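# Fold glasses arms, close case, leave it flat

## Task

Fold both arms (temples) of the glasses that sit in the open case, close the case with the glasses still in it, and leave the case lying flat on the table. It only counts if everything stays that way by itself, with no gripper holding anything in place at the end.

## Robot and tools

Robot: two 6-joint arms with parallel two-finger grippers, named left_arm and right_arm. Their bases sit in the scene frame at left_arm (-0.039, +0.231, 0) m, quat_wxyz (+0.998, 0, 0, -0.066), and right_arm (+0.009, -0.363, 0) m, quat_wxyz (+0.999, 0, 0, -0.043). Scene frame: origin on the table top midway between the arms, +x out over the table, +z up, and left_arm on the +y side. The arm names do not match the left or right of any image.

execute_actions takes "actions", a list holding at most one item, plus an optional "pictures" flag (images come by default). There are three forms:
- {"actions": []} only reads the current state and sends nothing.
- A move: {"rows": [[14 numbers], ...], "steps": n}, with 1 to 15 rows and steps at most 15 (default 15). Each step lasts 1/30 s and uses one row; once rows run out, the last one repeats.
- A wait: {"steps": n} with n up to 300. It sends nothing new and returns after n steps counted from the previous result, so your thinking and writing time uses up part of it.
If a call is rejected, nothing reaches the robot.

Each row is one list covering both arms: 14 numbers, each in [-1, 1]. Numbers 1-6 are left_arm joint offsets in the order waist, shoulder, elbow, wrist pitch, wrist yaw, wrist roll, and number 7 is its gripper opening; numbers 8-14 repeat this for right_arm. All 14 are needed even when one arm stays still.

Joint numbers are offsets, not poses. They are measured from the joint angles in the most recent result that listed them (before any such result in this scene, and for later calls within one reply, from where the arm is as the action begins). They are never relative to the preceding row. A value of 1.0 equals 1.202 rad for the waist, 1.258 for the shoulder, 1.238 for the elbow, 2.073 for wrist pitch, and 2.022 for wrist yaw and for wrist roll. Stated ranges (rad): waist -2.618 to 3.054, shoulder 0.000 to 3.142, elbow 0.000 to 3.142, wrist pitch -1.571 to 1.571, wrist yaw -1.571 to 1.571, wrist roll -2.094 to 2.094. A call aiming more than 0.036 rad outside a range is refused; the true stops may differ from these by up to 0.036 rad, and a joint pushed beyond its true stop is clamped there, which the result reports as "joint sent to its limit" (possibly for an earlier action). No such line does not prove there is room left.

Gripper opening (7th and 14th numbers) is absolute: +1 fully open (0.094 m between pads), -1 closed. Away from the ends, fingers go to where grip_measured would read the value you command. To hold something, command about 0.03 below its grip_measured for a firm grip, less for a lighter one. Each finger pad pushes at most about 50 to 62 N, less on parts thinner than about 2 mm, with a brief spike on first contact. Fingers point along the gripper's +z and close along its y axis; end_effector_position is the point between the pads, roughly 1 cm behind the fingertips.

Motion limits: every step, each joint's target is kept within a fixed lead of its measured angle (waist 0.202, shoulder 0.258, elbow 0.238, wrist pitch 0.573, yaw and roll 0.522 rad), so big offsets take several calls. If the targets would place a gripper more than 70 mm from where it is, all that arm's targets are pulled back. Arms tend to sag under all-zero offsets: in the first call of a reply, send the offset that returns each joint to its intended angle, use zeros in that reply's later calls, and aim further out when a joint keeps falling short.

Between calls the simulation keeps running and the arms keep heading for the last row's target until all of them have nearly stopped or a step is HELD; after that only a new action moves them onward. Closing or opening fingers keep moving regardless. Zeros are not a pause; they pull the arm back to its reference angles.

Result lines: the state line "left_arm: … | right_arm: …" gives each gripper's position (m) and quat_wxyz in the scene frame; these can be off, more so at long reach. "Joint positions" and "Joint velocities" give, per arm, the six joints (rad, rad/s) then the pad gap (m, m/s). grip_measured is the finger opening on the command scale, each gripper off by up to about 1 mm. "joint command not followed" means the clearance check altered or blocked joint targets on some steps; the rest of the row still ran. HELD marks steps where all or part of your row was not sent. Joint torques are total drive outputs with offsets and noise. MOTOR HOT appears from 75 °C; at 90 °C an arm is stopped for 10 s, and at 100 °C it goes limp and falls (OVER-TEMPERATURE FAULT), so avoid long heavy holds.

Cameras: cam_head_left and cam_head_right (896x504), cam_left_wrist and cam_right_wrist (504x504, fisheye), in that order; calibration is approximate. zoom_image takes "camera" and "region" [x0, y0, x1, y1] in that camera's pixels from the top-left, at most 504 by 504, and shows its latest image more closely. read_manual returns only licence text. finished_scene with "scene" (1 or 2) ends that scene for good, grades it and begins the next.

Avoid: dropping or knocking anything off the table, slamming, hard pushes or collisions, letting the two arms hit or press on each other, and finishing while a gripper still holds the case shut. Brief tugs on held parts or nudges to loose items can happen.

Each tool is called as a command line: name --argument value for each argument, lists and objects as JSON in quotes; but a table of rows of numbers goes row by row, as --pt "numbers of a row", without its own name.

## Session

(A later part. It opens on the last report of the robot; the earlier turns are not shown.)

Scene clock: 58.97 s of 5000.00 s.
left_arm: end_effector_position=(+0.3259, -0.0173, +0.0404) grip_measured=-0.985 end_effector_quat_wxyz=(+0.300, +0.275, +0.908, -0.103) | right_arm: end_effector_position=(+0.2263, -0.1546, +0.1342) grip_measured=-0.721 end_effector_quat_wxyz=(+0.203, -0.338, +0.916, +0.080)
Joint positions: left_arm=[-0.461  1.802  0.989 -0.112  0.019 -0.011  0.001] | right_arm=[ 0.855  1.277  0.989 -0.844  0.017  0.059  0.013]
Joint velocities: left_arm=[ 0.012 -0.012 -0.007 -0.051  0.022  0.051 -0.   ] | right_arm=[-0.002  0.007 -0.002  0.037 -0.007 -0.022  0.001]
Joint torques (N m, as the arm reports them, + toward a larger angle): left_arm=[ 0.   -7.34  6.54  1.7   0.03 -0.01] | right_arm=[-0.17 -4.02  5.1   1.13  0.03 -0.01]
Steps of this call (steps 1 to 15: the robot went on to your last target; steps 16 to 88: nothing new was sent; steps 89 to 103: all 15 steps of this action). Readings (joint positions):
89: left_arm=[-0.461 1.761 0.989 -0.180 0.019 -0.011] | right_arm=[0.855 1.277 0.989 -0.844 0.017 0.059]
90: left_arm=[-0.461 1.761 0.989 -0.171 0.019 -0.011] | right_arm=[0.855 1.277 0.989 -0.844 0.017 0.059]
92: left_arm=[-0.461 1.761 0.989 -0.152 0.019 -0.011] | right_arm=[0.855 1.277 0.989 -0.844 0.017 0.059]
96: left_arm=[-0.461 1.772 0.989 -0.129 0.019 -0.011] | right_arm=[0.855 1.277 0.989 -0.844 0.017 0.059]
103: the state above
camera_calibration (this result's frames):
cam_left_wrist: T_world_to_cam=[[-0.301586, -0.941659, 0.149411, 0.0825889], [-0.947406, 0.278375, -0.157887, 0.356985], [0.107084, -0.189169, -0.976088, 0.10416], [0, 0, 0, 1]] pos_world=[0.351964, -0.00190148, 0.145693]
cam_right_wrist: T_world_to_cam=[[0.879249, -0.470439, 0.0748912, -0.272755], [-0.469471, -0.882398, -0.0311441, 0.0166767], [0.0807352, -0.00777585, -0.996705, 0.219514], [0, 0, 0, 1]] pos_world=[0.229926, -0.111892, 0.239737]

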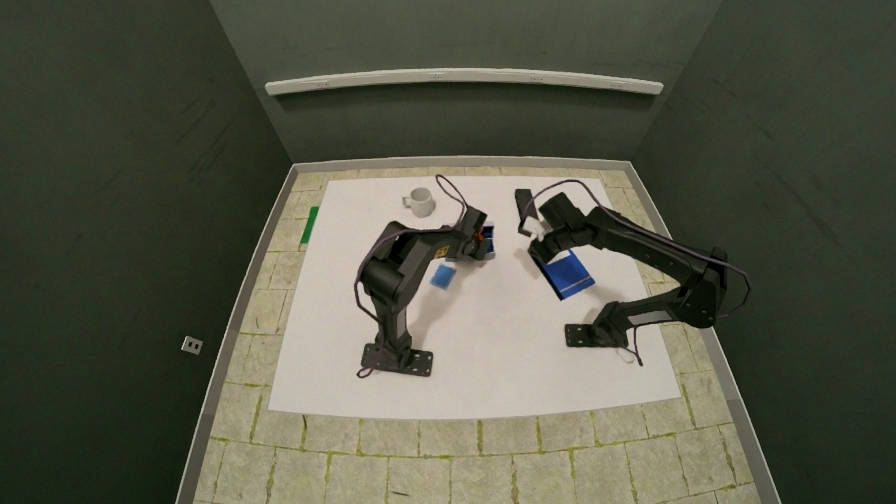

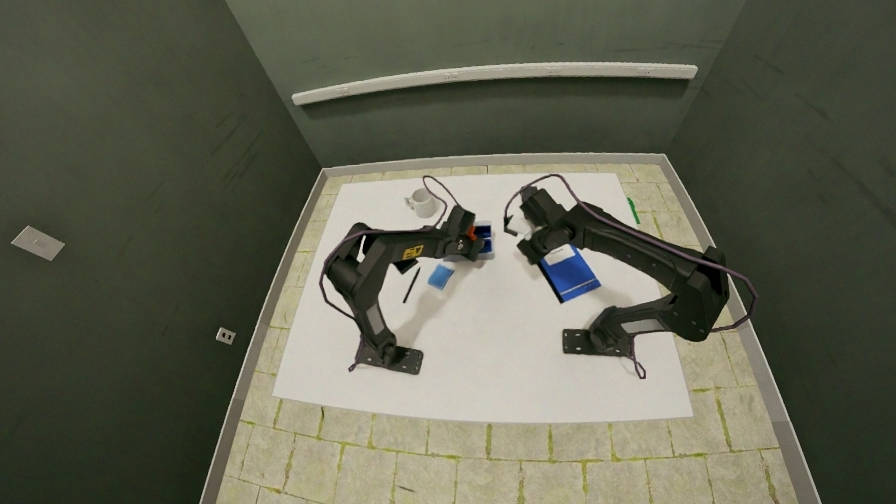

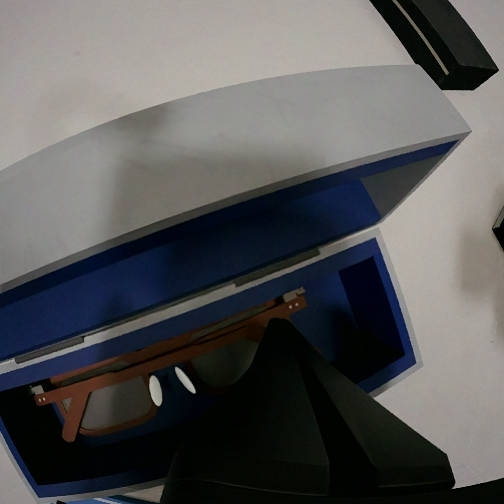

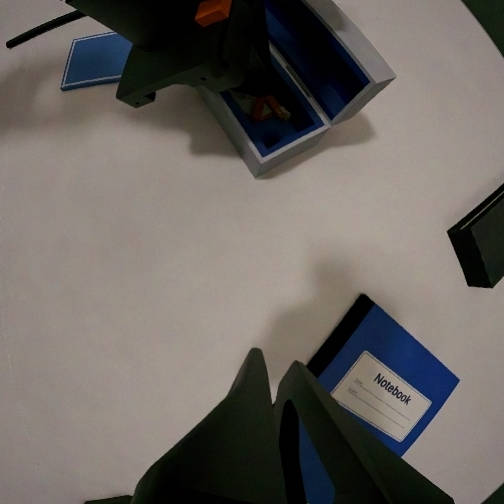

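execute_actions --actions '[{"rows":[[0,-0.1,0,0,0,0,-1,0,0,0,0,0,0,-1],[0,-0.2,0,0,0,0,-1,0,0,0,0,0,0,-1],[0,-0.25,0.05,0,0,0,-1,0,0,0,0,0,0,-1]]}]' --pictures false

execute_actions --actions '[{"rows":[[0.15,0.05,0.96,-0.53,0,0,-1,0,0,0,0,0,0,-1],[0.15,0.1,0.96,-0.53,0,0,-1,0,0,0,0,0,0,-1],[0.15,0.15,0.96,-0.53,0,0,-1,0,0,0,0,0,0,-1],[0.15,0.2,0.96,-0.53,0,0,-1,0,0,0,0,0,0,-1],[0.15,0.2,0.96,-0.53,0,0,-1,0,0,0,0,0,0,-1],[0.15,0.25,0.96,-0.53,0,0,-1,0,0,0,0,0,0,-1],[0.15,0.3,0.96,-0.53,0,0,-1,0,0,0,0,0,0,-1],[0.15,0.3,0.96,-0.53,0,0,-1,0,0,0,0,0,0,-1],[0.15,0.35,0.96,-0.53,0,0,-1,0,0,0,0,0,0,-1],[0.15,0.4,0.96,-0.53,0,0,-1,0,0,0,0,0,0,-1],[0.15,0.4,0.96,-0.53,0,0,-1,0,0,0,0,0,0,-1],[0.15,0.45,0.96,-0.53,0,0,-1,0,0,0,0,0,0,-1],[0.15,0.5,0.96,-0.53,0,0,-1,0,0,0,0,0,0,-1],[0.15,0.5,0.96,-0.53,0,0,-1,0,0,0,0,0,0,-1],[0.15,0.56,0.96,-0.53,0,0,-1,0,0,0,0,0,0,-1]]}]' --pictures false

execute_actions --actions '[{"steps":25}]' --pictures false

execute_actions --actions '[{"rows":[[0,0,0,0,0,0,-1,0.2,0,-0.1,0.79,0,0,-1],[0,0,0,0,0,0,-1,0.2,0,-0.15,0.79,0,0,-1],[0,0,0,0,0,0,-1,0.2,0,-0.2,0.79,0,0,-1],[0,0,0,0,0,0,-1,0.2,0,-0.25,0.79,0,0,-1],[0,0,0,0,0,0,-1,0.2,0,-0.315,0.79,0,0,-1],[0,0,0,0,0,0,-1,0.2,0,-0.315,0.79,0,0,-1],[0,0,0,0,0,0,-1,0.2,0,-0.315,0.79,0,0,-1],[0,0,0,0,0,0,-1,0.2,0.04,-0.315,0.79,0,0,-1],[0,0,0,0,0,0,-1,0.2,0.08,-0.315,0.79,0,0,-1],[0,0,0,0,0,0,-1,0.2,0.12,-0.315,0.79,0,0,-1],[0,0,0,0,0,0,-1,0.2,0.16,-0.315,0.79,0,0,-1],[0,0,0,0,0,0,-1,0.2,0.2,-0.315,0.79,0,0,-1],[0,0,0,0,0,0,-1,0.2,0.24,-0.315,0.79,0,0,-1],[0,0,0,0,0,0,-1,0.2,0.28,-0.315,0.79,0,0,-1],[0,0,0,0,0,0,-1,0.2,0.32,-0.315,0.79,0,0,-1]]}]' --pictures false

execute_actions --actions '[{"steps":25}]'

Scene clock: 75.10 s of 5000.00 s.
left_arm: end_effector_position=(+0.3403, -0.0270, +0.2110) grip_measured=-0.985 end_effector_quat_wxyz=(+0.478, +0.252, +0.827, -0.157) | right_arm: end_effector_position=(+0.2263, -0.1546, +0.1342) grip_measured=-0.984 end_effector_quat_wxyz=(+0.203, -0.338, +0.916, +0.080)
Joint positions: left_arm=[-0.461  1.478  1.048 -0.087  0.019 -0.011  0.001] | right_arm=[ 0.855  1.277  0.989 -0.844  0.017  0.059  0.001]
Joint velocities: left_arm=[-0.012  0.061 -0.002 -0.051 -0.007  0.051  0.   ] | right_arm=[-0.007 -0.017  0.002 -0.066  0.022 -0.066 -0.   ]
Joint torques (N m, as the arm reports them, + toward a larger angle): left_arm=[-0.02 -5.78  8.07  2.01  0.03 -0.01] | right_arm=[-0.07 -3.99  4.86  1.14  0.06  0.01]
Steps of this call (steps 1 to 15: the robot went on to your last target; steps 16 to 90: nothing new was sent; then 12.63 s passed at rest; steps 91 to 105: all 15 steps of this action). Readings (joint positions):
91: left_arm=[-0.461 1.791 0.988 -0.114 0.019 -0.011] | right_arm=[0.855 1.277 0.989 -0.844 0.017 0.059]
92: left_arm=[-0.461 1.762 0.983 -0.125 0.019 -0.011] | right_arm=[0.855 1.277 0.989 -0.844 0.017 0.059]
94: left_arm=[-0.461 1.680 0.983 -0.140 0.019 -0.011] | right_arm=[0.855 1.277 0.989 -0.844 0.017 0.059]
98: left_arm=[-0.461 1.522 1.019 -0.128 0.019 -0.011] | right_arm=[0.855 1.277 0.989 -0.844 0.017 0.059]
105: the state above

Scene clock: 75.60 s of 5000.00 s.
left_arm: end_effector_position=(+0.4407, +0.0259, +0.2215) grip_measured=-0.985 end_effector_quat_wxyz=(+0.274, +0.188, +0.941, -0.064) | right_arm: end_effector_position=(+0.2263, -0.1546, +0.1342) grip_measured=-0.984 end_effector_quat_wxyz=(+0.203, -0.338, +0.916, +0.080)
Joint positions: left_arm=[-0.27   2.085  2.177 -1.093  0.015 -0.01   0.001] | right_arm=[ 0.855  1.277  0.989 -0.844  0.017  0.059  0.001]
Joint velocities: left_arm=[-0.007  0.74   1.179 -0.066 -0.007  0.022  0.001] | right_arm=[-0.012  0.017 -0.007 -0.007  0.022 -0.066 -0.001]
Joint torques (N m, as the arm reports them, + toward a larger angle): left_arm=[-0.95 -6.86  5.74  0.71  0.09 -0.02] | right_arm=[-0.11 -3.86  5.    1.12  0.01  0.02]
Steps of this call (steps 1 to 15: all 15 steps of this action). Readings (joint positions):
1: left_arm=[-0.444 1.490 1.090 -0.179 0.031 -0.010] | right_arm=[0.855 1.277 0.989 -0.844 0.017 0.059]
2: left_arm=[-0.410 1.521 1.163 -0.305 0.038 -0.010] | right_arm=[0.855 1.277 0.989 -0.844 0.017 0.059]
4: left_arm=[-0.327 1.614 1.333 -0.512 0.032 -0.010] | right_arm=[0.855 1.277 0.989 -0.844 0.017 0.059]
8: left_arm=[-0.265 1.805 1.663 -0.883 0.015 -0.010] | right_arm=[0.855 1.277 0.989 -0.844 0.017 0.059]
15: the state above

Scene clock: 76.43 s of 5000.00 s.
left_arm: end_effector_position=(+0.4396, +0.0264, +0.1725) grip_measured=-0.985 end_effector_quat_wxyz=(+0.207, +0.191, +0.958, -0.050) | right_arm: end_effector_position=(+0.2263, -0.1546, +0.1342) grip_measured=-0.984 end_effector_quat_wxyz=(+0.203, -0.338, +0.916, +0.080)
Joint positions: left_arm=[-0.27   2.195  2.219 -1.166  0.015 -0.01   0.001] | right_arm=[ 0.855  1.277  0.989 -0.844  0.017  0.059  0.001]
Joint velocities: left_arm=[-0.007 -0.012 -0.002 -0.022 -0.007  0.022 -0.   ] | right_arm=[ 0.002 -0.012 -0.007 -0.037 -0.022 -0.022 -0.   ]
Joint torques (N m, as the arm reports them, + toward a larger angle): left_arm=[ -0.84 -13.18   8.34   1.16   0.06  -0.01] | right_arm=[-0.14 -3.94  4.97  1.18  0.06  0.02]
Steps of this call (steps 1 to 25: the robot went on to your last target). Readings (joint positions):
1: left_arm=[-0.270 2.107 2.206 -1.093 0.015 -0.010] | right_arm=[0.855 1.277 0.989 -0.844 0.017 0.059]
2: left_arm=[-0.270 2.125 2.217 -1.095 0.015 -0.010] | right_arm=[0.855 1.277 0.989 -0.844 0.017 0.059]
4: left_arm=[-0.270 2.155 2.219 -1.112 0.015 -0.010] | right_arm=[0.855 1.277 0.989 -0.844 0.017 0.059]
8: left_arm=[-0.270 2.194 2.219 -1.151 0.015 -0.010] | right_arm=[0.855 1.277 0.989 -0.844 0.017 0.059]
25: the state above

Scene clock: 76.93 s of 5000.00 s.
left_arm: end_effector_position=(+0.4396, +0.0264, +0.1725) grip_measured=-0.985 end_effector_quat_wxyz=(+0.207, +0.191, +0.958, -0.050) | right_arm: end_effector_position=(+0.2389, +0.0056, +0.1115) grip_measured=-0.985 end_effector_quat_wxyz=(+0.474, -0.381, +0.744, +0.276)
Joint positions: left_arm=[-0.27   2.195  2.219 -1.166  0.015 -0.01   0.001] | right_arm=[1.101 1.578 0.585 0.584 0.013 0.06  0.001]
Joint velocities: left_arm=[-0.017  0.002 -0.027 -0.037 -0.037  0.007 -0.001] | right_arm=[ 0.002  1.419  0.027  1.634  0.037 -0.007 -0.001]
Joint torques (N m, as the arm reports them, + toward a larger angle): left_arm=[ -0.04 -12.02   6.84   1.35   0.03  -0.02] | right_arm=[-0.49 -4.68  5.1   1.57  0.1   0.05]
Steps of this call (steps 1 to 15: all 15 steps of this action). Readings (joint positions):
1: left_arm=[-0.270 2.195 2.219 -1.166 0.015 -0.010] | right_arm=[0.877 1.274 0.969 -0.787 0.030 0.060]
2: left_arm=[-0.270 2.195 2.219 -1.166 0.015 -0.010] | right_arm=[0.925 1.273 0.931 -0.682 0.038 0.060]
4: left_arm=[-0.270 2.195 2.219 -1.166 0.015 -0.010] | right_arm=[1.038 1.273 0.819 -0.438 0.031 0.060]
8: left_arm=[-0.270 2.195 2.219 -1.166 0.015 -0.010] | right_arm=[1.101 1.291 0.600 -0.039 0.013 0.060]
15: the state above

Scene clock: 77.77 s of 5000.00 s.
left_arm: end_effector_position=(+0.4396, +0.0264, +0.1725) grip_measured=-0.985 end_effector_quat_wxyz=(+0.207, +0.191, +0.958, -0.050) | right_arm: end_effector_position=(+0.2473, +0.0191, +0.1068) grip_measured=-0.985 end_effector_quat_wxyz=(+0.500, -0.371, +0.726, +0.292)
Joint positions: left_arm=[-0.27   2.195  2.219 -1.166  0.015 -0.01   0.001] | right_arm=[1.101 1.692 0.586 0.771 0.013 0.06  0.001]
Joint velocities: left_arm=[-0.002 -0.002 -0.002 -0.066 -0.007 -0.022  0.001] | right_arm=[0.002 0.002 0.012 0.007 0.051 0.037 0.001]
Joint torques (N m, as the arm reports them, + toward a larger angle): left_arm=[ -0.04 -12.11   6.84   1.36   0.02   0.01] | right_arm=[-0.34 -7.69  4.82  2.14  0.07 -0.01]
Steps of this call (steps 1 to 25: the robot went on to your last target). Readings (joint positions):
1: left_arm=[-0.270 2.195 2.219 -1.166 0.015 -0.010] | right_arm=[1.101 1.622 0.586 0.628 0.013 0.060]
2: left_arm=[-0.270 2.195 2.219 -1.166 0.015 -0.010] | right_arm=[1.101 1.655 0.586 0.650 0.013 0.060]
4: left_arm=[-0.270 2.195 2.219 -1.166 0.015 -0.010] | right_arm=[1.101 1.689 0.586 0.672 0.013 0.060]
8: left_arm=[-0.270 2.195 2.219 -1.166 0.015 -0.010] | right_arm=[1.101 1.692 0.586 0.728 0.013 0.060]
25: the state above
camera_calibration (this result's frames):
cam_left_wrist: T_world_to_cam=[[-0.0924456, -0.992244, 0.0830996, 0.0590316], [-0.994191, 0.096602, 0.0474632, 0.463357], [-0.0551226, -0.0782291, -0.99541, 0.30096], [0, 0, 0, 1]] pos_world=[0.482713, 0.0373563, 0.27268]
cam_right_wrist: T_world_to_cam=[[0.892433, -0.363047, 0.267881, -0.233324], [-0.0768213, -0.707335, -0.702692, 0.15024], [0.444592, 0.606527, -0.659138, 0.0541205], [0, 0, 0, 1]] pos_world=[0.195706, -0.0112631, 0.203748]

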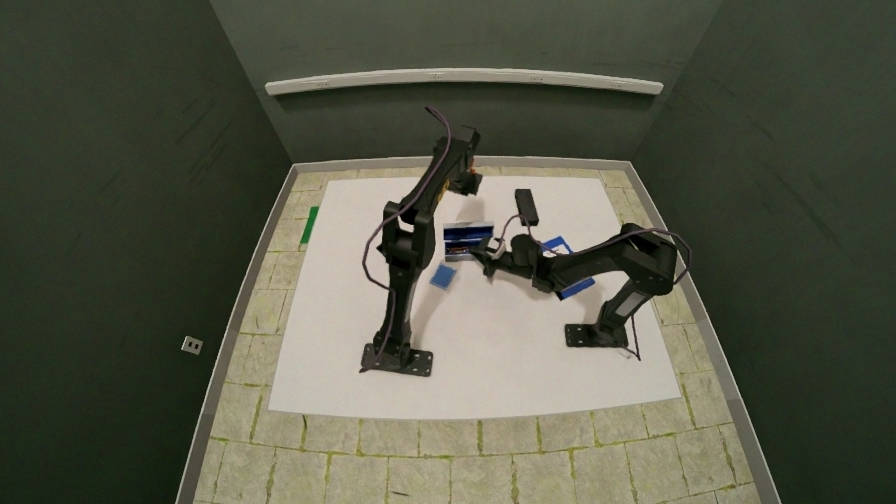

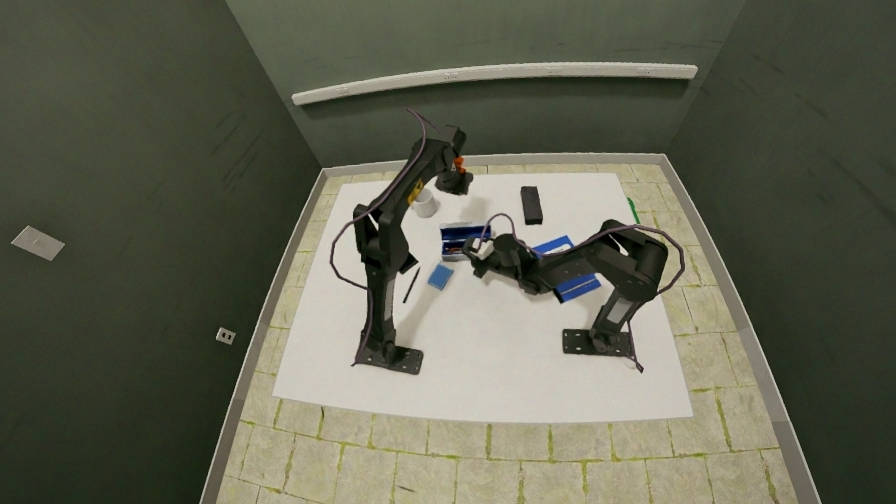

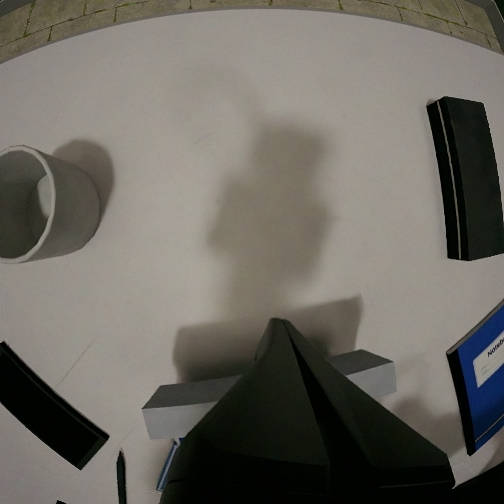

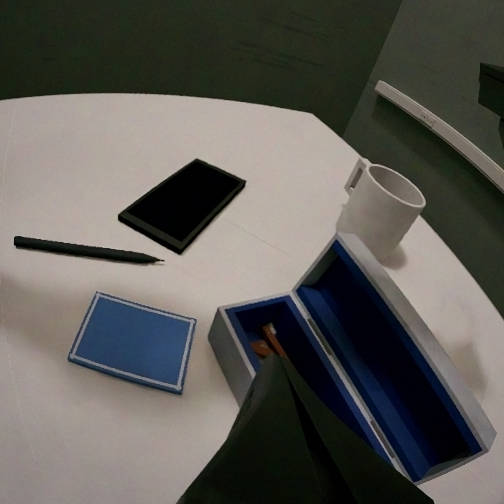

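execute_actions --actions '[{"rows":[[0,0.03,0,0,0,0,-1,0,0.04,0,0,0,0,-1],[0,0.03,0,0,0,0,-1,0,0.04,0,0,0,0,-1],[0,0.06,0,0,0,0,-1,0,0.08,0,0,0,0,-1],[0,0.06,0,0,0,0,-1,0,0.08,0,0,0,0,-1],[0,0.08,0,0,0,0,-1,0,0.1,0,0,0,0,-1],[0,0.1,0,0,0,0,-1,0,0.12,0,0,0,0,-1]]}]'

execute_actions --actions '[{"steps":15}]'

Scene clock: 86.67 s of 5000.00 s.
left_arm: end_effector_position=(+0.4425, +0.0251, +0.0996) grip_measured=-0.985 end_effector_quat_wxyz=(+0.138, +0.193, +0.971, -0.036) | right_arm: end_effector_position=(+0.2429, +0.0120, +0.0377) grip_measured=-0.985 end_effector_quat_wxyz=(+0.440, -0.393, +0.766, +0.256)
Joint positions: left_arm=[-0.27   2.34   2.219 -1.163  0.015 -0.01   0.001] | right_arm=[1.101 1.848 0.586 0.76  0.013 0.06  0.001]
Joint velocities: left_arm=[-0.007 -0.061  0.002 -0.007  0.007 -0.037 -0.001] | right_arm=[ 0.007  0.007  0.002  0.037 -0.11  -0.022 -0.   ]
Joint torques (N m, as the arm reports them, + toward a larger angle): left_arm=[  0.   -14.45   6.77   1.06   0.06  -0.02] | right_arm=[ 0.   -7.59  3.45  1.95  0.11  0.  ]
Steps of this call (steps 1 to 15: the robot went on to your last target; steps 16 to 90: nothing new was sent; then 5.40 s passed at rest; steps 91 to 105: all 15 steps of this action). Readings (joint positions):
91: left_arm=[-0.270 2.197 2.219 -1.166 0.015 -0.010] | right_arm=[1.101 1.696 0.586 0.773 0.013 0.060]
92: left_arm=[-0.270 2.200 2.219 -1.165 0.015 -0.010] | right_arm=[1.101 1.705 0.586 0.777 0.013 0.060]
94: left_arm=[-0.270 2.217 2.219 -1.163 0.015 -0.010] | right_arm=[1.101 1.741 0.586 0.782 0.013 0.060]
98: left_arm=[-0.270 2.289 2.219 -1.163 0.015 -0.010] | right_arm=[1.101 1.830 0.586 0.773 0.013 0.060]
105: the state above
camera_calibration (this result's frames):
cam_left_wrist: T_world_to_cam=[[-0.0843982, -0.995659, 0.0392397, 0.0650363], [-0.979066, 0.0901832, 0.182476, 0.44983], [-0.185223, -0.0230176, -0.982427, 0.283313], [0, 0, 0, 1]] pos_world=[0.498378, 0.0307081, 0.193699]
cam_right_wrist: T_world_to_cam=[[0.914734, -0.32711, 0.237194, -0.218142], [-0.133731, -0.799042, -0.586215, 0.106825], [0.381285, 0.50451, -0.774656, 0.0358281], [0, 0, 0, 1]] pos_world=[0.200167, -0.00407438, 0.142119]

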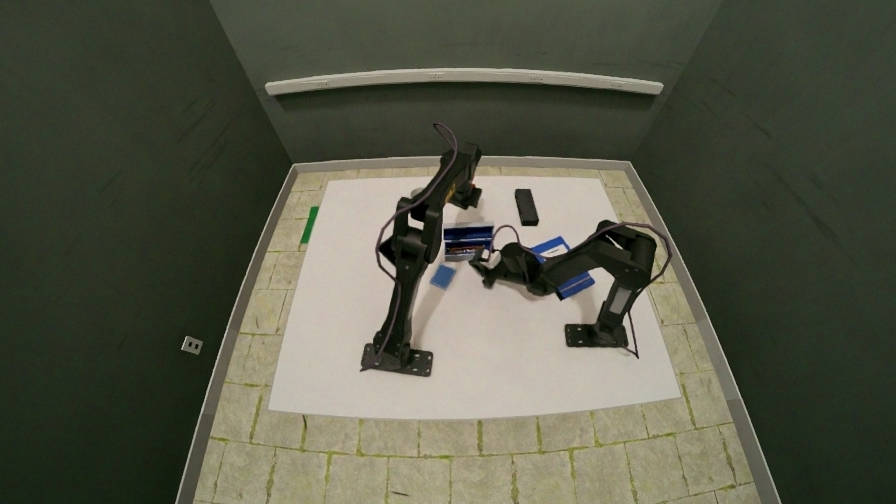

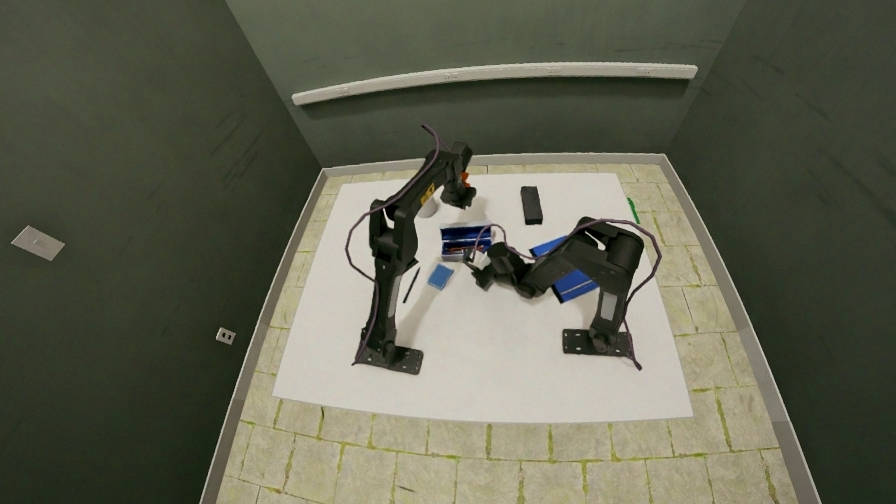

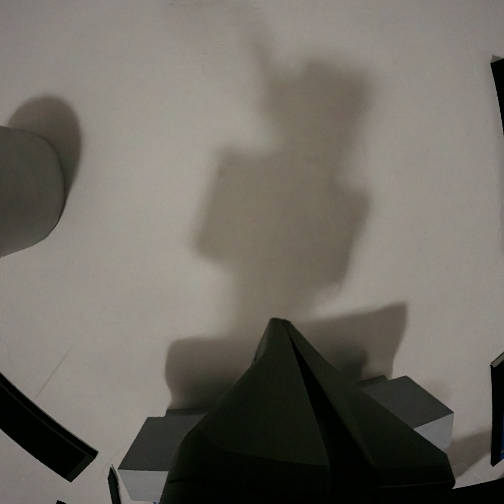

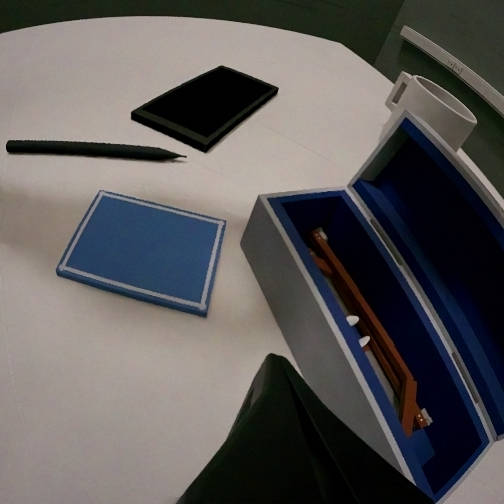

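Scene clock: 87.17 s of 5000.00 s.
left_arm: end_effector_position=(+0.4426, +0.0251, +0.1015) grip_measured=-0.985 end_effector_quat_wxyz=(+0.140, +0.193, +0.970, -0.037) | right_arm: end_effector_position=(+0.2429, +0.0120, +0.0377) grip_measured=-0.985 end_effector_quat_wxyz=(+0.440, -0.393, +0.766, +0.256)
Joint positions: left_arm=[-0.27   2.337  2.219 -1.163  0.015 -0.01   0.001] | right_arm=[1.101 1.848 0.586 0.76  0.013 0.06  0.001]
Joint velocities: left_arm=[-0.007  0.002 -0.012  0.037  0.037  0.007 -0.   ] | right_arm=[-0.012 -0.027  0.017  0.037 -0.007  0.051  0.   ]
Joint torques (N m, as the arm reports them, + toward a larger angle): left_arm=[ -0.06 -14.38   6.8    1.05   0.03  -0.01] | right_arm=[-0.28 -7.96  3.4   1.95  0.06  0.04]
Steps of this call (steps 1 to 15: the robot went on to your last target). Readings (joint positions):
1: left_arm=[-0.270 2.338 2.219 -1.163 0.015 -0.010] | right_arm=[1.101 1.848 0.586 0.760 0.013 0.060]
2: left_arm=[-0.270 2.337 2.219 -1.163 0.015 -0.010] | right_arm=[1.101 1.848 0.586 0.760 0.013 0.060]
4: left_arm=[-0.270 2.337 2.219 -1.163 0.015 -0.010] | right_arm=[1.101 1.848 0.586 0.760 0.013 0.060]
8: left_arm=[-0.270 2.337 2.219 -1.163 0.015 -0.010] | right_arm=[1.101 1.848 0.586 0.760 0.013 0.060]
15: the state above
All arms were judged still, so your last target was given up. Only a new action makes them travel on or press farther. Fingers that are still opening or closing keep moving.
camera_calibration (this result's frames):
cam_left_wrist: T_world_to_cam=[[-0.0845381, -0.9956, 0.0404268, 0.0648791], [-0.9797, 0.0904524, 0.178902, 0.450181], [-0.181772, -0.0244821, -0.983036, 0.283785], [0, 0, 0, 1]] pos_world=[0.498112, 0.0308213, 0.195809]
cam_right_wrist: T_world_to_cam=[[0.914734, -0.32711, 0.237194, -0.218142], [-0.133731, -0.799042, -0.586215, 0.106825], [0.381285, 0.50451, -0.774656, 0.0358281], [0, 0, 0, 1]] pos_world=[0.200167, -0.00407438, 0.142119]

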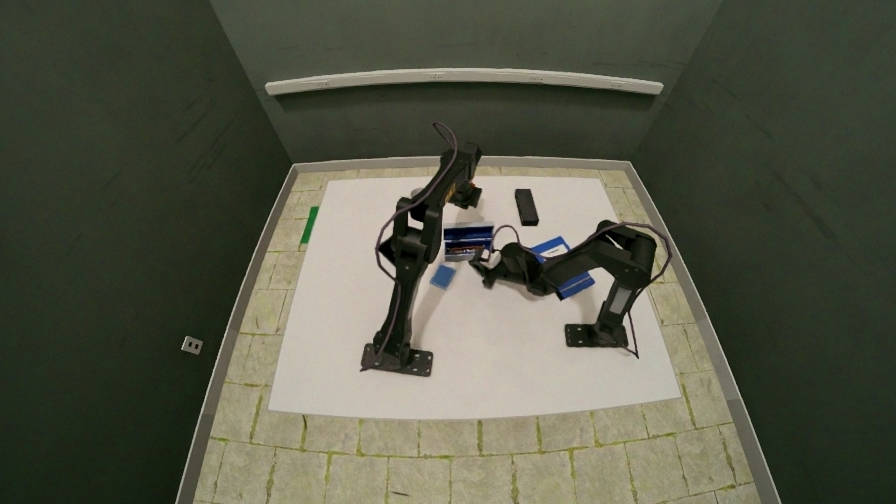

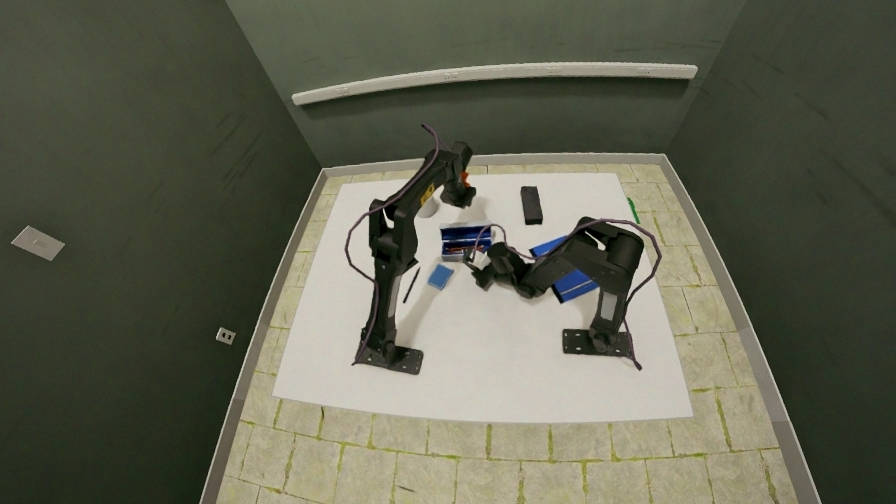

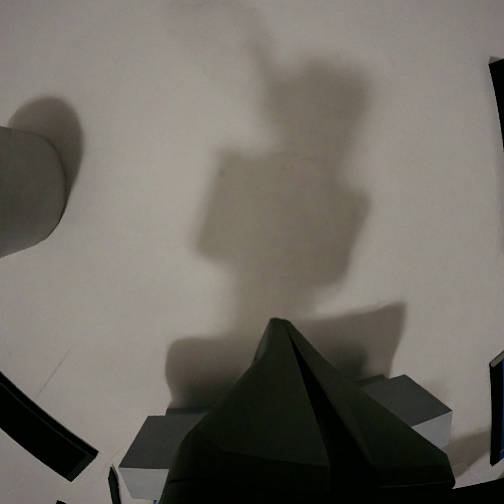

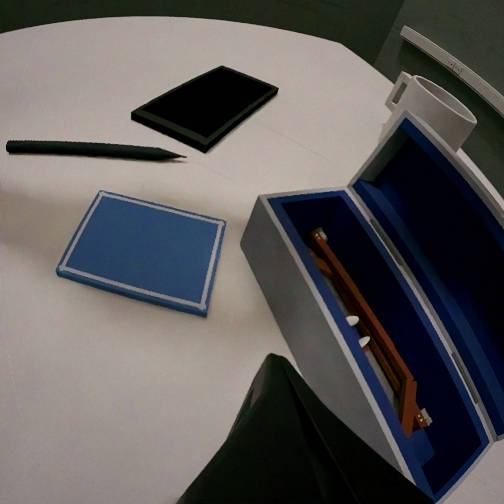

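execute_actions --actions '[{"rows":[[-0.01,-0.01,0,-0.02,0,0,-1,-0.01,0,0,0,0,0,-1],[-0.015,-0.01,0,-0.03,0,0,-1,-0.02,0,0,0,0,0,-1],[-0.02,-0.01,0,-0.04,0,0,-1,-0.03,0,0,0,0,0,-1],[-0.025,-0.01,0,-0.05,0,0,-1,-0.03,0,0,0,0,0,-1],[-0.03,-0.01,0,-0.065,0,0,-1,-0.03,0,0,0,0,0,-1],[-0.035,-0.01,0,-0.08,0,0,-1,-0.03,0,0,0,0,0,-1],[-0.04,-0.01,0,-0.09,0,0,-1,-0.03,0,0,0,0,0,-1],[-0.045,-0.01,0,-0.1,0,0,-1,-0.03,0,0,0,0,0,-1],[-0.05,-0.01,0,-0.11,0,0,-1,-0.03,0,0,0,0,0,-1],[-0.055,-0.01,0,-0.12,0,0,-1,-0.03,0,0,0,0,0,-1],[-0.06,-0.01,0,-0.13,0,0,-1,-0.03,0,0,0,0,0,-1],[-0.07,-0.01,0,-0.145,0,0,-1,-0.03,0,0,0,0,0,-1],[-0.08,-0.01,0,-0.16,0,0,-1,-0.03,0,0,0,0,0,-1],[-0.09,-0.01,0,-0.175,0,0,-1,-0.03,0,0,0,0,0,-1],[-0.1,-0.01,0,-0.19,0,0,-1,-0.03,0,0,0,0,0,-1]]}]' --pictures false

execute_actions --actions '[{"steps":25}]'

Scene clock: 95.00 s of 5000.00 s.
left_arm: end_effector_position=(+0.3722, +0.0146, +0.0915) grip_measured=-0.985 end_effector_quat_wxyz=(+0.022, +0.235, +0.972, -0.010) | right_arm: end_effector_position=(+0.2517, +0.0063, +0.0377) grip_measured=-0.985 end_effector_quat_wxyz=(+0.442, -0.384, +0.770, +0.253)
Joint positions: left_arm=[-0.353  2.337  2.219 -1.405  0.008 -0.01   0.001] | right_arm=[1.074 1.848 0.586 0.76  0.005 0.06  0.001]
Joint velocities: left_arm=[-0.252 -0.007 -0.002 -0.462 -0.066  0.095 -0.   ] | right_arm=[-0.012 -0.022 -0.002  0.022 -0.212 -0.066 -0.   ]
Joint torques (N m, as the arm reports them, + toward a larger angle): left_arm=[ -2.11 -13.72   6.42  -0.33   0.27  -0.01] | right_arm=[-0.77 -7.44  3.36  1.78  0.43 -0.06]
Steps of this call (steps 1 to 90: nothing new was sent; then 4.33 s passed at rest; steps 91 to 105: all 15 steps of this action). Readings (joint positions):
91: left_arm=[-0.270 2.337 2.219 -1.165 0.015 -0.010] | right_arm=[1.101 1.848 0.586 0.760 0.013 0.060]
92: left_arm=[-0.270 2.337 2.219 -1.170 0.015 -0.010] | right_arm=[1.100 1.848 0.586 0.760 0.013 0.060]
94: left_arm=[-0.273 2.337 2.219 -1.190 0.015 -0.010] | right_arm=[1.090 1.848 0.586 0.760 0.013 0.060]
98: left_arm=[-0.293 2.337 2.219 -1.263 0.015 -0.010] | right_arm=[1.074 1.848 0.586 0.760 0.013 0.060]
105: the state above

Scene clock: 95.83 s of 5000.00 s.
left_arm: end_effector_position=(+0.3466, +0.0147, +0.0934) grip_measured=-0.986 end_effector_quat_wxyz=(-0.019, +0.248, +0.969, +0.003) | right_arm: end_effector_position=(+0.2501, +0.0073, +0.0377) grip_measured=-0.985 end_effector_quat_wxyz=(+0.440, -0.387, +0.769, +0.257)
Joint positions: left_arm=[-0.381  2.332  2.219 -1.496  0.004 -0.01   0.001] | right_arm=[ 1.074  1.848  0.586  0.76  -0.005  0.06   0.001]
Joint velocities: left_arm=[-0.012 -0.007 -0.002 -0.022 -0.037  0.037  0.001] | right_arm=[ 0.022  0.002 -0.002 -0.081  0.022  0.066 -0.002]
Joint torques (N m, as the arm reports them, + toward a larger angle): left_arm=[ -0.85 -13.12   6.24  -0.17   0.13   0.  ] | right_arm=[-0.75 -7.47  3.39  1.83  0.19  0.04]
Steps of this call (steps 1 to 25: the robot went on to your last target). Readings (joint positions):
1: left_arm=[-0.361 2.335 2.219 -1.418 0.006 -0.010] | right_arm=[1.074 1.848 0.586 0.760 -0.000 0.060]
2: left_arm=[-0.367 2.334 2.219 -1.430 0.004 -0.010] | right_arm=[1.074 1.848 0.586 0.760 -0.003 0.060]
4: left_arm=[-0.377 2.332 2.219 -1.454 0.004 -0.010] | right_arm=[1.074 1.848 0.586 0.760 -0.005 0.060]
8: left_arm=[-0.381 2.332 2.219 -1.481 0.004 -0.010] | right_arm=[1.074 1.848 0.586 0.760 -0.005 0.060]
25: the state above
camera_calibration (this result's frames):
cam_left_wrist: T_world_to_cam=[[-0.197097, -0.977755, -0.0717453, 0.0959995], [-0.872208, 0.141463, 0.468231, 0.293556], [-0.447666, 0.154864, -0.880688, 0.338051], [0, 0, 0, 1]] pos_world=[0.426298, -0.0000151237, 0.167152]
cam_right_wrist: T_world_to_cam=[[0.912941, -0.338018, 0.228654, -0.225466], [-0.146713, -0.794693, -0.589015, 0.107415], [0.380807, 0.504189, -0.775099, 0.0355229], [0, 0, 0, 1]] pos_world=[0.208069, -0.00876009, 0.142356]

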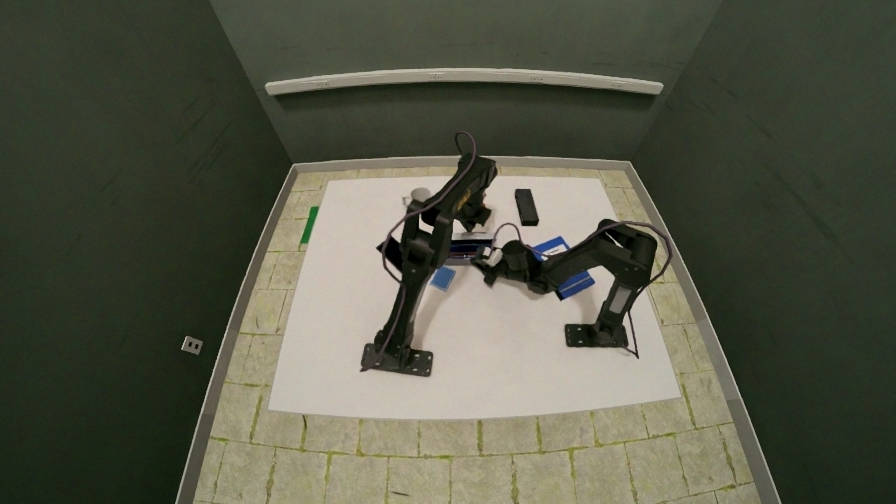

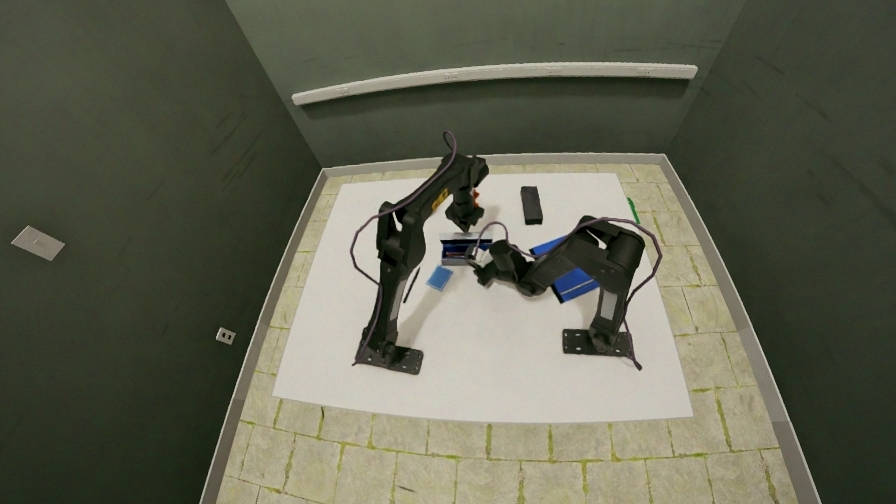

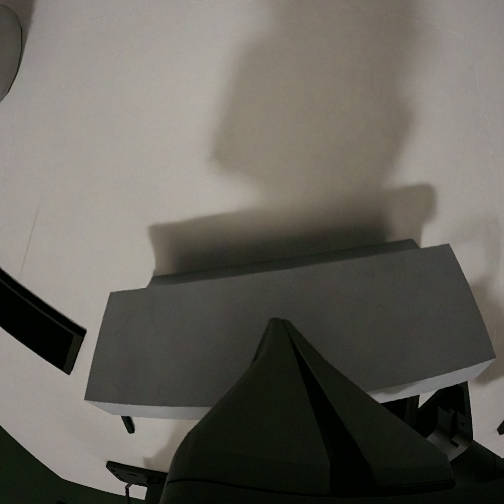

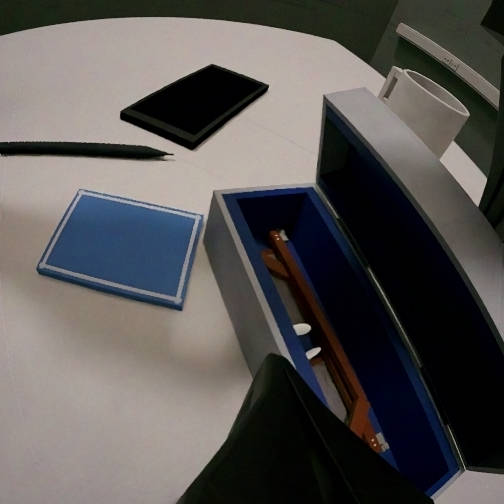

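execute_actions --actions '[{"rows":[[0,-0.02,-0.01,-0.03,0,0,-1,0,0,0,0,0,0,-1],[0,-0.025,-0.02,-0.03,0,0,-1,0,0,0,0,0,0,-1],[0,-0.03,-0.03,-0.03,0,0,-1,0,0,0,0,0,0,-1],[-0.01,-0.035,-0.04,-0.03,0,0,-1,0,0,0,0,0,0,-1],[-0.01,-0.04,-0.05,-0.03,0,0,-1,0,0,0,0,0,0,-1],[-0.01,-0.045,-0.06,-0.03,0,0,-1,0,0,0,0,0,0,-1],[-0.02,-0.05,-0.07,-0.03,0,0,-1,0,0,0,0,0,0,-1],[-0.02,-0.055,-0.08,-0.03,0,0,-1,0,0,0,0,0,0,-1],[-0.02,-0.06,-0.09,-0.03,0,0,-1,0,0,0,0,0,0,-1],[-0.03,-0.065,-0.1,-0.03,0,0,-1,0,0,0,0,0,0,-1],[-0.03,-0.07,-0.11,-0.03,0,0,-1,0,0,0,0,0,0,-1],[-0.03,-0.075,-0.12,-0.03,0,0,-1,0,0,0,0,0,0,-1],[-0.04,-0.08,-0.13,-0.03,0,0,-1,0,0,0,0,0,0,-1]]}]' --pictures false

execute_actions --actions '[{"steps":20}]'

Scene clock: 102.00 s of 5000.00 s.
left_arm: end_effector_position=(+0.3152, +0.0217, +0.0987) grip_measured=-0.986 end_effector_quat_wxyz=(-0.046, +0.260, +0.964, +0.014) | right_arm: end_effector_position=(+0.2472, +0.0092, +0.0378) grip_measured=-0.985 end_effector_quat_wxyz=(+0.435, -0.391, +0.767, +0.264)
Joint positions: left_arm=[-0.406  2.245  2.088 -1.511 -0.002 -0.01   0.001] | right_arm=[ 1.074  1.848  0.586  0.76  -0.025  0.06   0.001]
Joint velocities: left_arm=[-0.164 -0.012 -0.178 -0.242 -0.022 -0.051 -0.001] | right_arm=[-0.002 -0.002 -0.002  0.066  0.095  0.022 -0.   ]
Joint torques (N m, as the arm reports them, + toward a larger angle): left_arm=[ -1.08 -12.79   4.49   0.15   0.09  -0.02] | right_arm=[-0.18 -7.37  3.14  1.85  0.15 -0.01]
Steps of this call (steps 1 to 15: the robot went on to your last target; steps 16 to 90: nothing new was sent; then 2.67 s passed at rest; steps 91 to 105: all 15 steps of this action). Readings (joint positions):
91: left_arm=[-0.381 2.331 2.219 -1.496 0.004 -0.010] | right_arm=[1.074 1.848 0.586 0.760 -0.007 0.060]
92: left_arm=[-0.381 2.330 2.219 -1.496 0.004 -0.010] | right_arm=[1.074 1.848 0.586 0.760 -0.009 0.060]
94: left_arm=[-0.381 2.319 2.208 -1.497 0.004 -0.010] | right_arm=[1.074 1.848 0.586 0.760 -0.015 0.060]
98: left_arm=[-0.381 2.286 2.167 -1.497 0.001 -0.010] | right_arm=[1.074 1.848 0.586 0.760 -0.026 0.060]
105: the state above

Scene clock: 102.67 s of 5000.00 s.
left_arm: end_effector_position=(+0.3025, +0.0209, +0.0967) grip_measured=-0.986 end_effector_quat_wxyz=(-0.068, +0.268, +0.961, +0.019) | right_arm: end_effector_position=(+0.2481, +0.0086, +0.0377) grip_measured=-0.985 end_effector_quat_wxyz=(+0.437, -0.390, +0.767, +0.262)
Joint positions: left_arm=[-0.423  2.245  2.075 -1.542  0.    -0.01   0.001] | right_arm=[ 1.074  1.848  0.586  0.76  -0.019  0.06   0.001]
Joint velocities: left_arm=[ 0.007  0.002 -0.002 -0.022 -0.081 -0.007 -0.   ] | right_arm=[-0.002 -0.007 -0.002 -0.022 -0.022  0.037 -0.   ]
Joint torques (N m, as the arm reports them, + toward a larger angle): left_arm=[ -0.52 -12.77   4.49   0.01   0.07   0.  ] | right_arm=[ 0.07 -7.5   3.27  1.81  0.13  0.  ]
Steps of this call (steps 1 to 20: the robot went on to your last target). Readings (joint positions):
1: left_arm=[-0.412 2.245 2.084 -1.519 -0.002 -0.010] | right_arm=[1.074 1.848 0.586 0.760 -0.023 0.060]
2: left_arm=[-0.417 2.245 2.080 -1.524 -0.001 -0.010] | right_arm=[1.074 1.848 0.586 0.760 -0.022 0.060]
4: left_arm=[-0.422 2.245 2.075 -1.533 -0.000 -0.010] | right_arm=[1.074 1.848 0.586 0.760 -0.021 0.060]
8: left_arm=[-0.423 2.245 2.075 -1.540 0.000 -0.010] | right_arm=[1.074 1.848 0.586 0.760 -0.019 0.060]
20: the state above
camera_calibration (this result's frames):
cam_left_wrist: T_world_to_cam=[[-0.246237, -0.963323, -0.106662, 0.111515], [-0.822238, 0.149365, 0.549195, 0.22951], [-0.51312, 0.222934, -0.82886, 0.333606], [0, 0, 0, 1]] pos_world=[0.387351, -0.0012274, 0.162361]
cam_right_wrist: T_world_to_cam=[[0.918193, -0.327817, 0.222388, -0.224297], [-0.140407, -0.794275, -0.591112, 0.106685], [0.370414, 0.51153, -0.775326, 0.0381737], [0, 0, 0, 1]] pos_world=[0.206787, -0.00831826, 0.142541]

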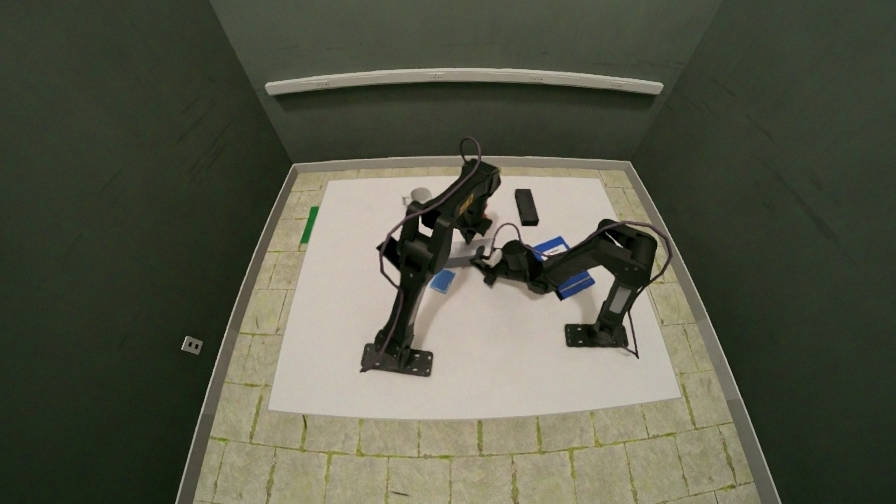

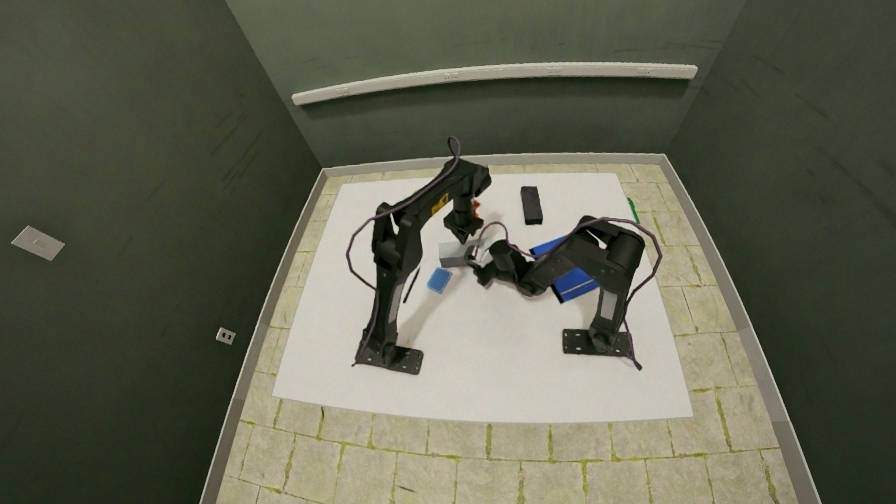

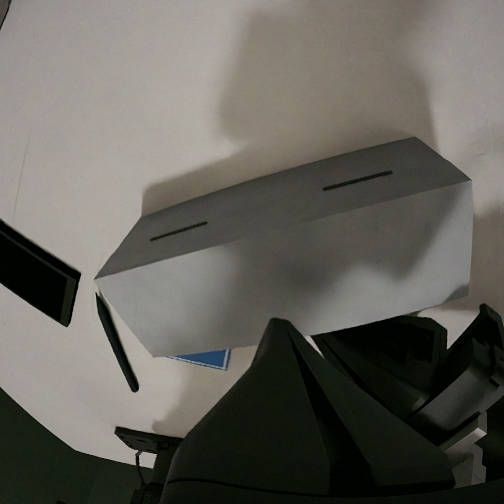

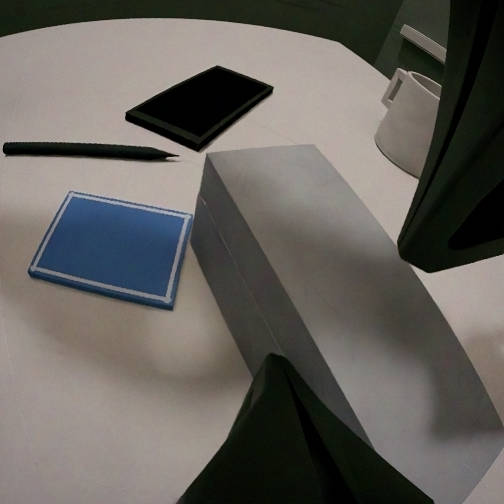

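execute_actions --actions '[{"rows":[[0,-0.08,0,0,0,0,-1,0.07,0,0,0,0,0,-1]]}]'

Scene clock: 104.47 s of 5000.00 s.
left_arm: end_effector_position=(+0.3025, +0.0209, +0.1362) grip_measured=-0.986 end_effector_quat_wxyz=(-0.018, +0.269, +0.963, +0.005) | right_arm: end_effector_position=(+0.2167, +0.0271, +0.0377) grip_measured=-0.985 end_effector_quat_wxyz=(+0.426, -0.421, +0.751, +0.279)
Joint positions: left_arm=[-0.423  2.14   2.073 -1.541  0.    -0.01   0.001] | right_arm=[ 1.157  1.848  0.586  0.76  -0.018  0.06   0.001]
Joint velocities: left_arm=[ 0.007  0.022 -0.007 -0.066  0.095 -0.051 -0.001] | right_arm=[ 0.002  0.007 -0.007 -0.007  0.007  0.022 -0.   ]
Joint torques (N m, as the arm reports them, + toward a larger angle): left_arm=[ -0.06 -10.67   6.41   0.42   0.04  -0.01] | right_arm=[ 0.02 -7.58  3.28  1.82  0.02 -0.05]
Steps of this call (steps 1 to 15: the robot went on to your last target; steps 16 to 39: nothing new was sent; steps 40 to 54: all 15 steps of this action). Readings (joint positions):
40: left_arm=[-0.423 2.237 2.074 -1.541 0.000 -0.010] | right_arm=[1.081 1.848 0.586 0.760 -0.015 0.060]
41: left_arm=[-0.423 2.227 2.073 -1.541 0.000 -0.010] | right_arm=[1.097 1.848 0.586 0.760 -0.012 0.060]
43: left_arm=[-0.423 2.194 2.073 -1.541 0.000 -0.010] | right_arm=[1.134 1.848 0.586 0.760 -0.013 0.060]
47: left_arm=[-0.423 2.142 2.073 -1.541 0.000 -0.010] | right_arm=[1.157 1.848 0.586 0.760 -0.018 0.060]
54: the state above
camera_calibration (this result's frames):
cam_left_wrist: T_world_to_cam=[[-0.238205, -0.968295, -0.0752552, 0.109115], [-0.867047, 0.177105, 0.465686, 0.232192], [-0.437594, 0.176179, -0.881744, 0.351696], [0, 0, 0, 1]] pos_world=[0.381213, 0.00257204, 0.210188]
cam_right_wrist: T_world_to_cam=[[0.941771, -0.251595, 0.223084, -0.196594], [-0.074638, -0.803302, -0.590877, 0.102923], [0.327866, 0.53982, -0.775305, 0.0488168], [0, 0, 0, 1]] pos_world=[0.176823, 0.00686372, 0.14252]

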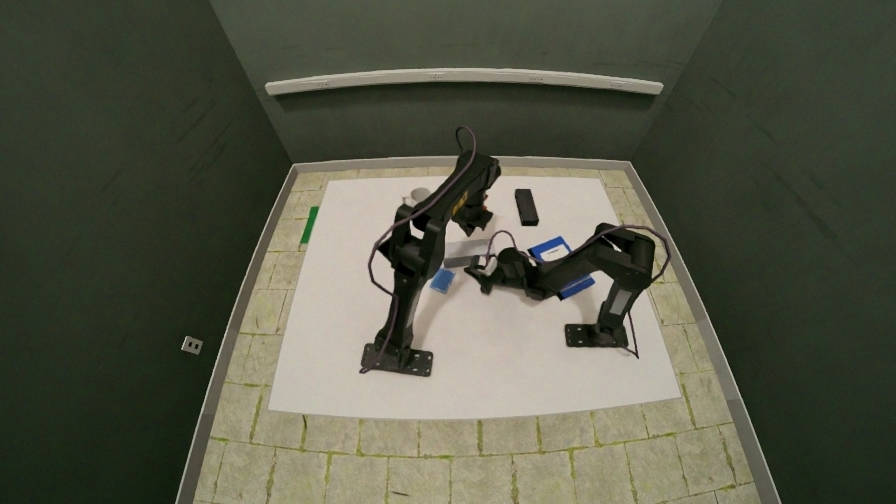

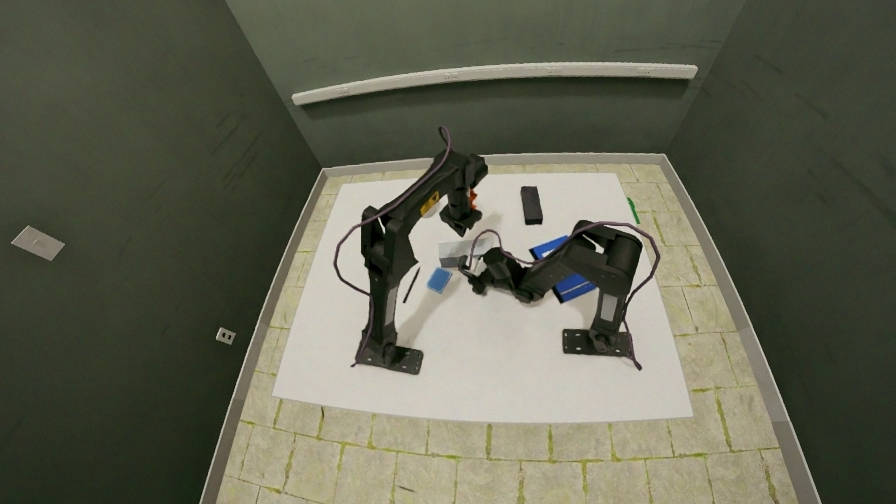

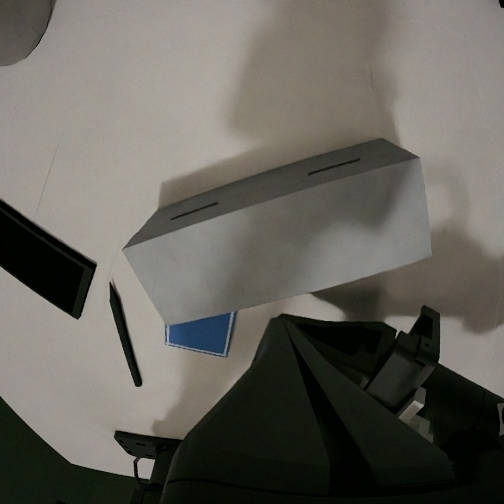

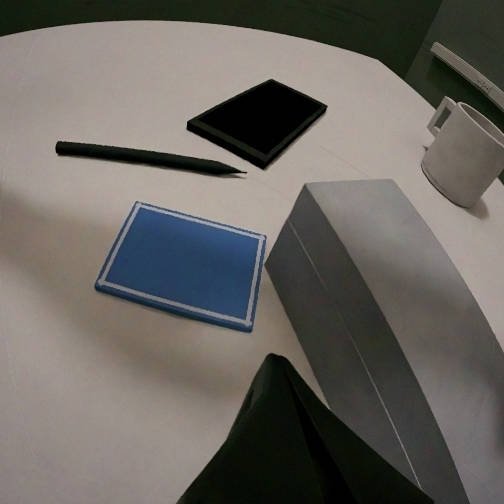

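finished_scene --scene 2

The scene is finished: the task was done.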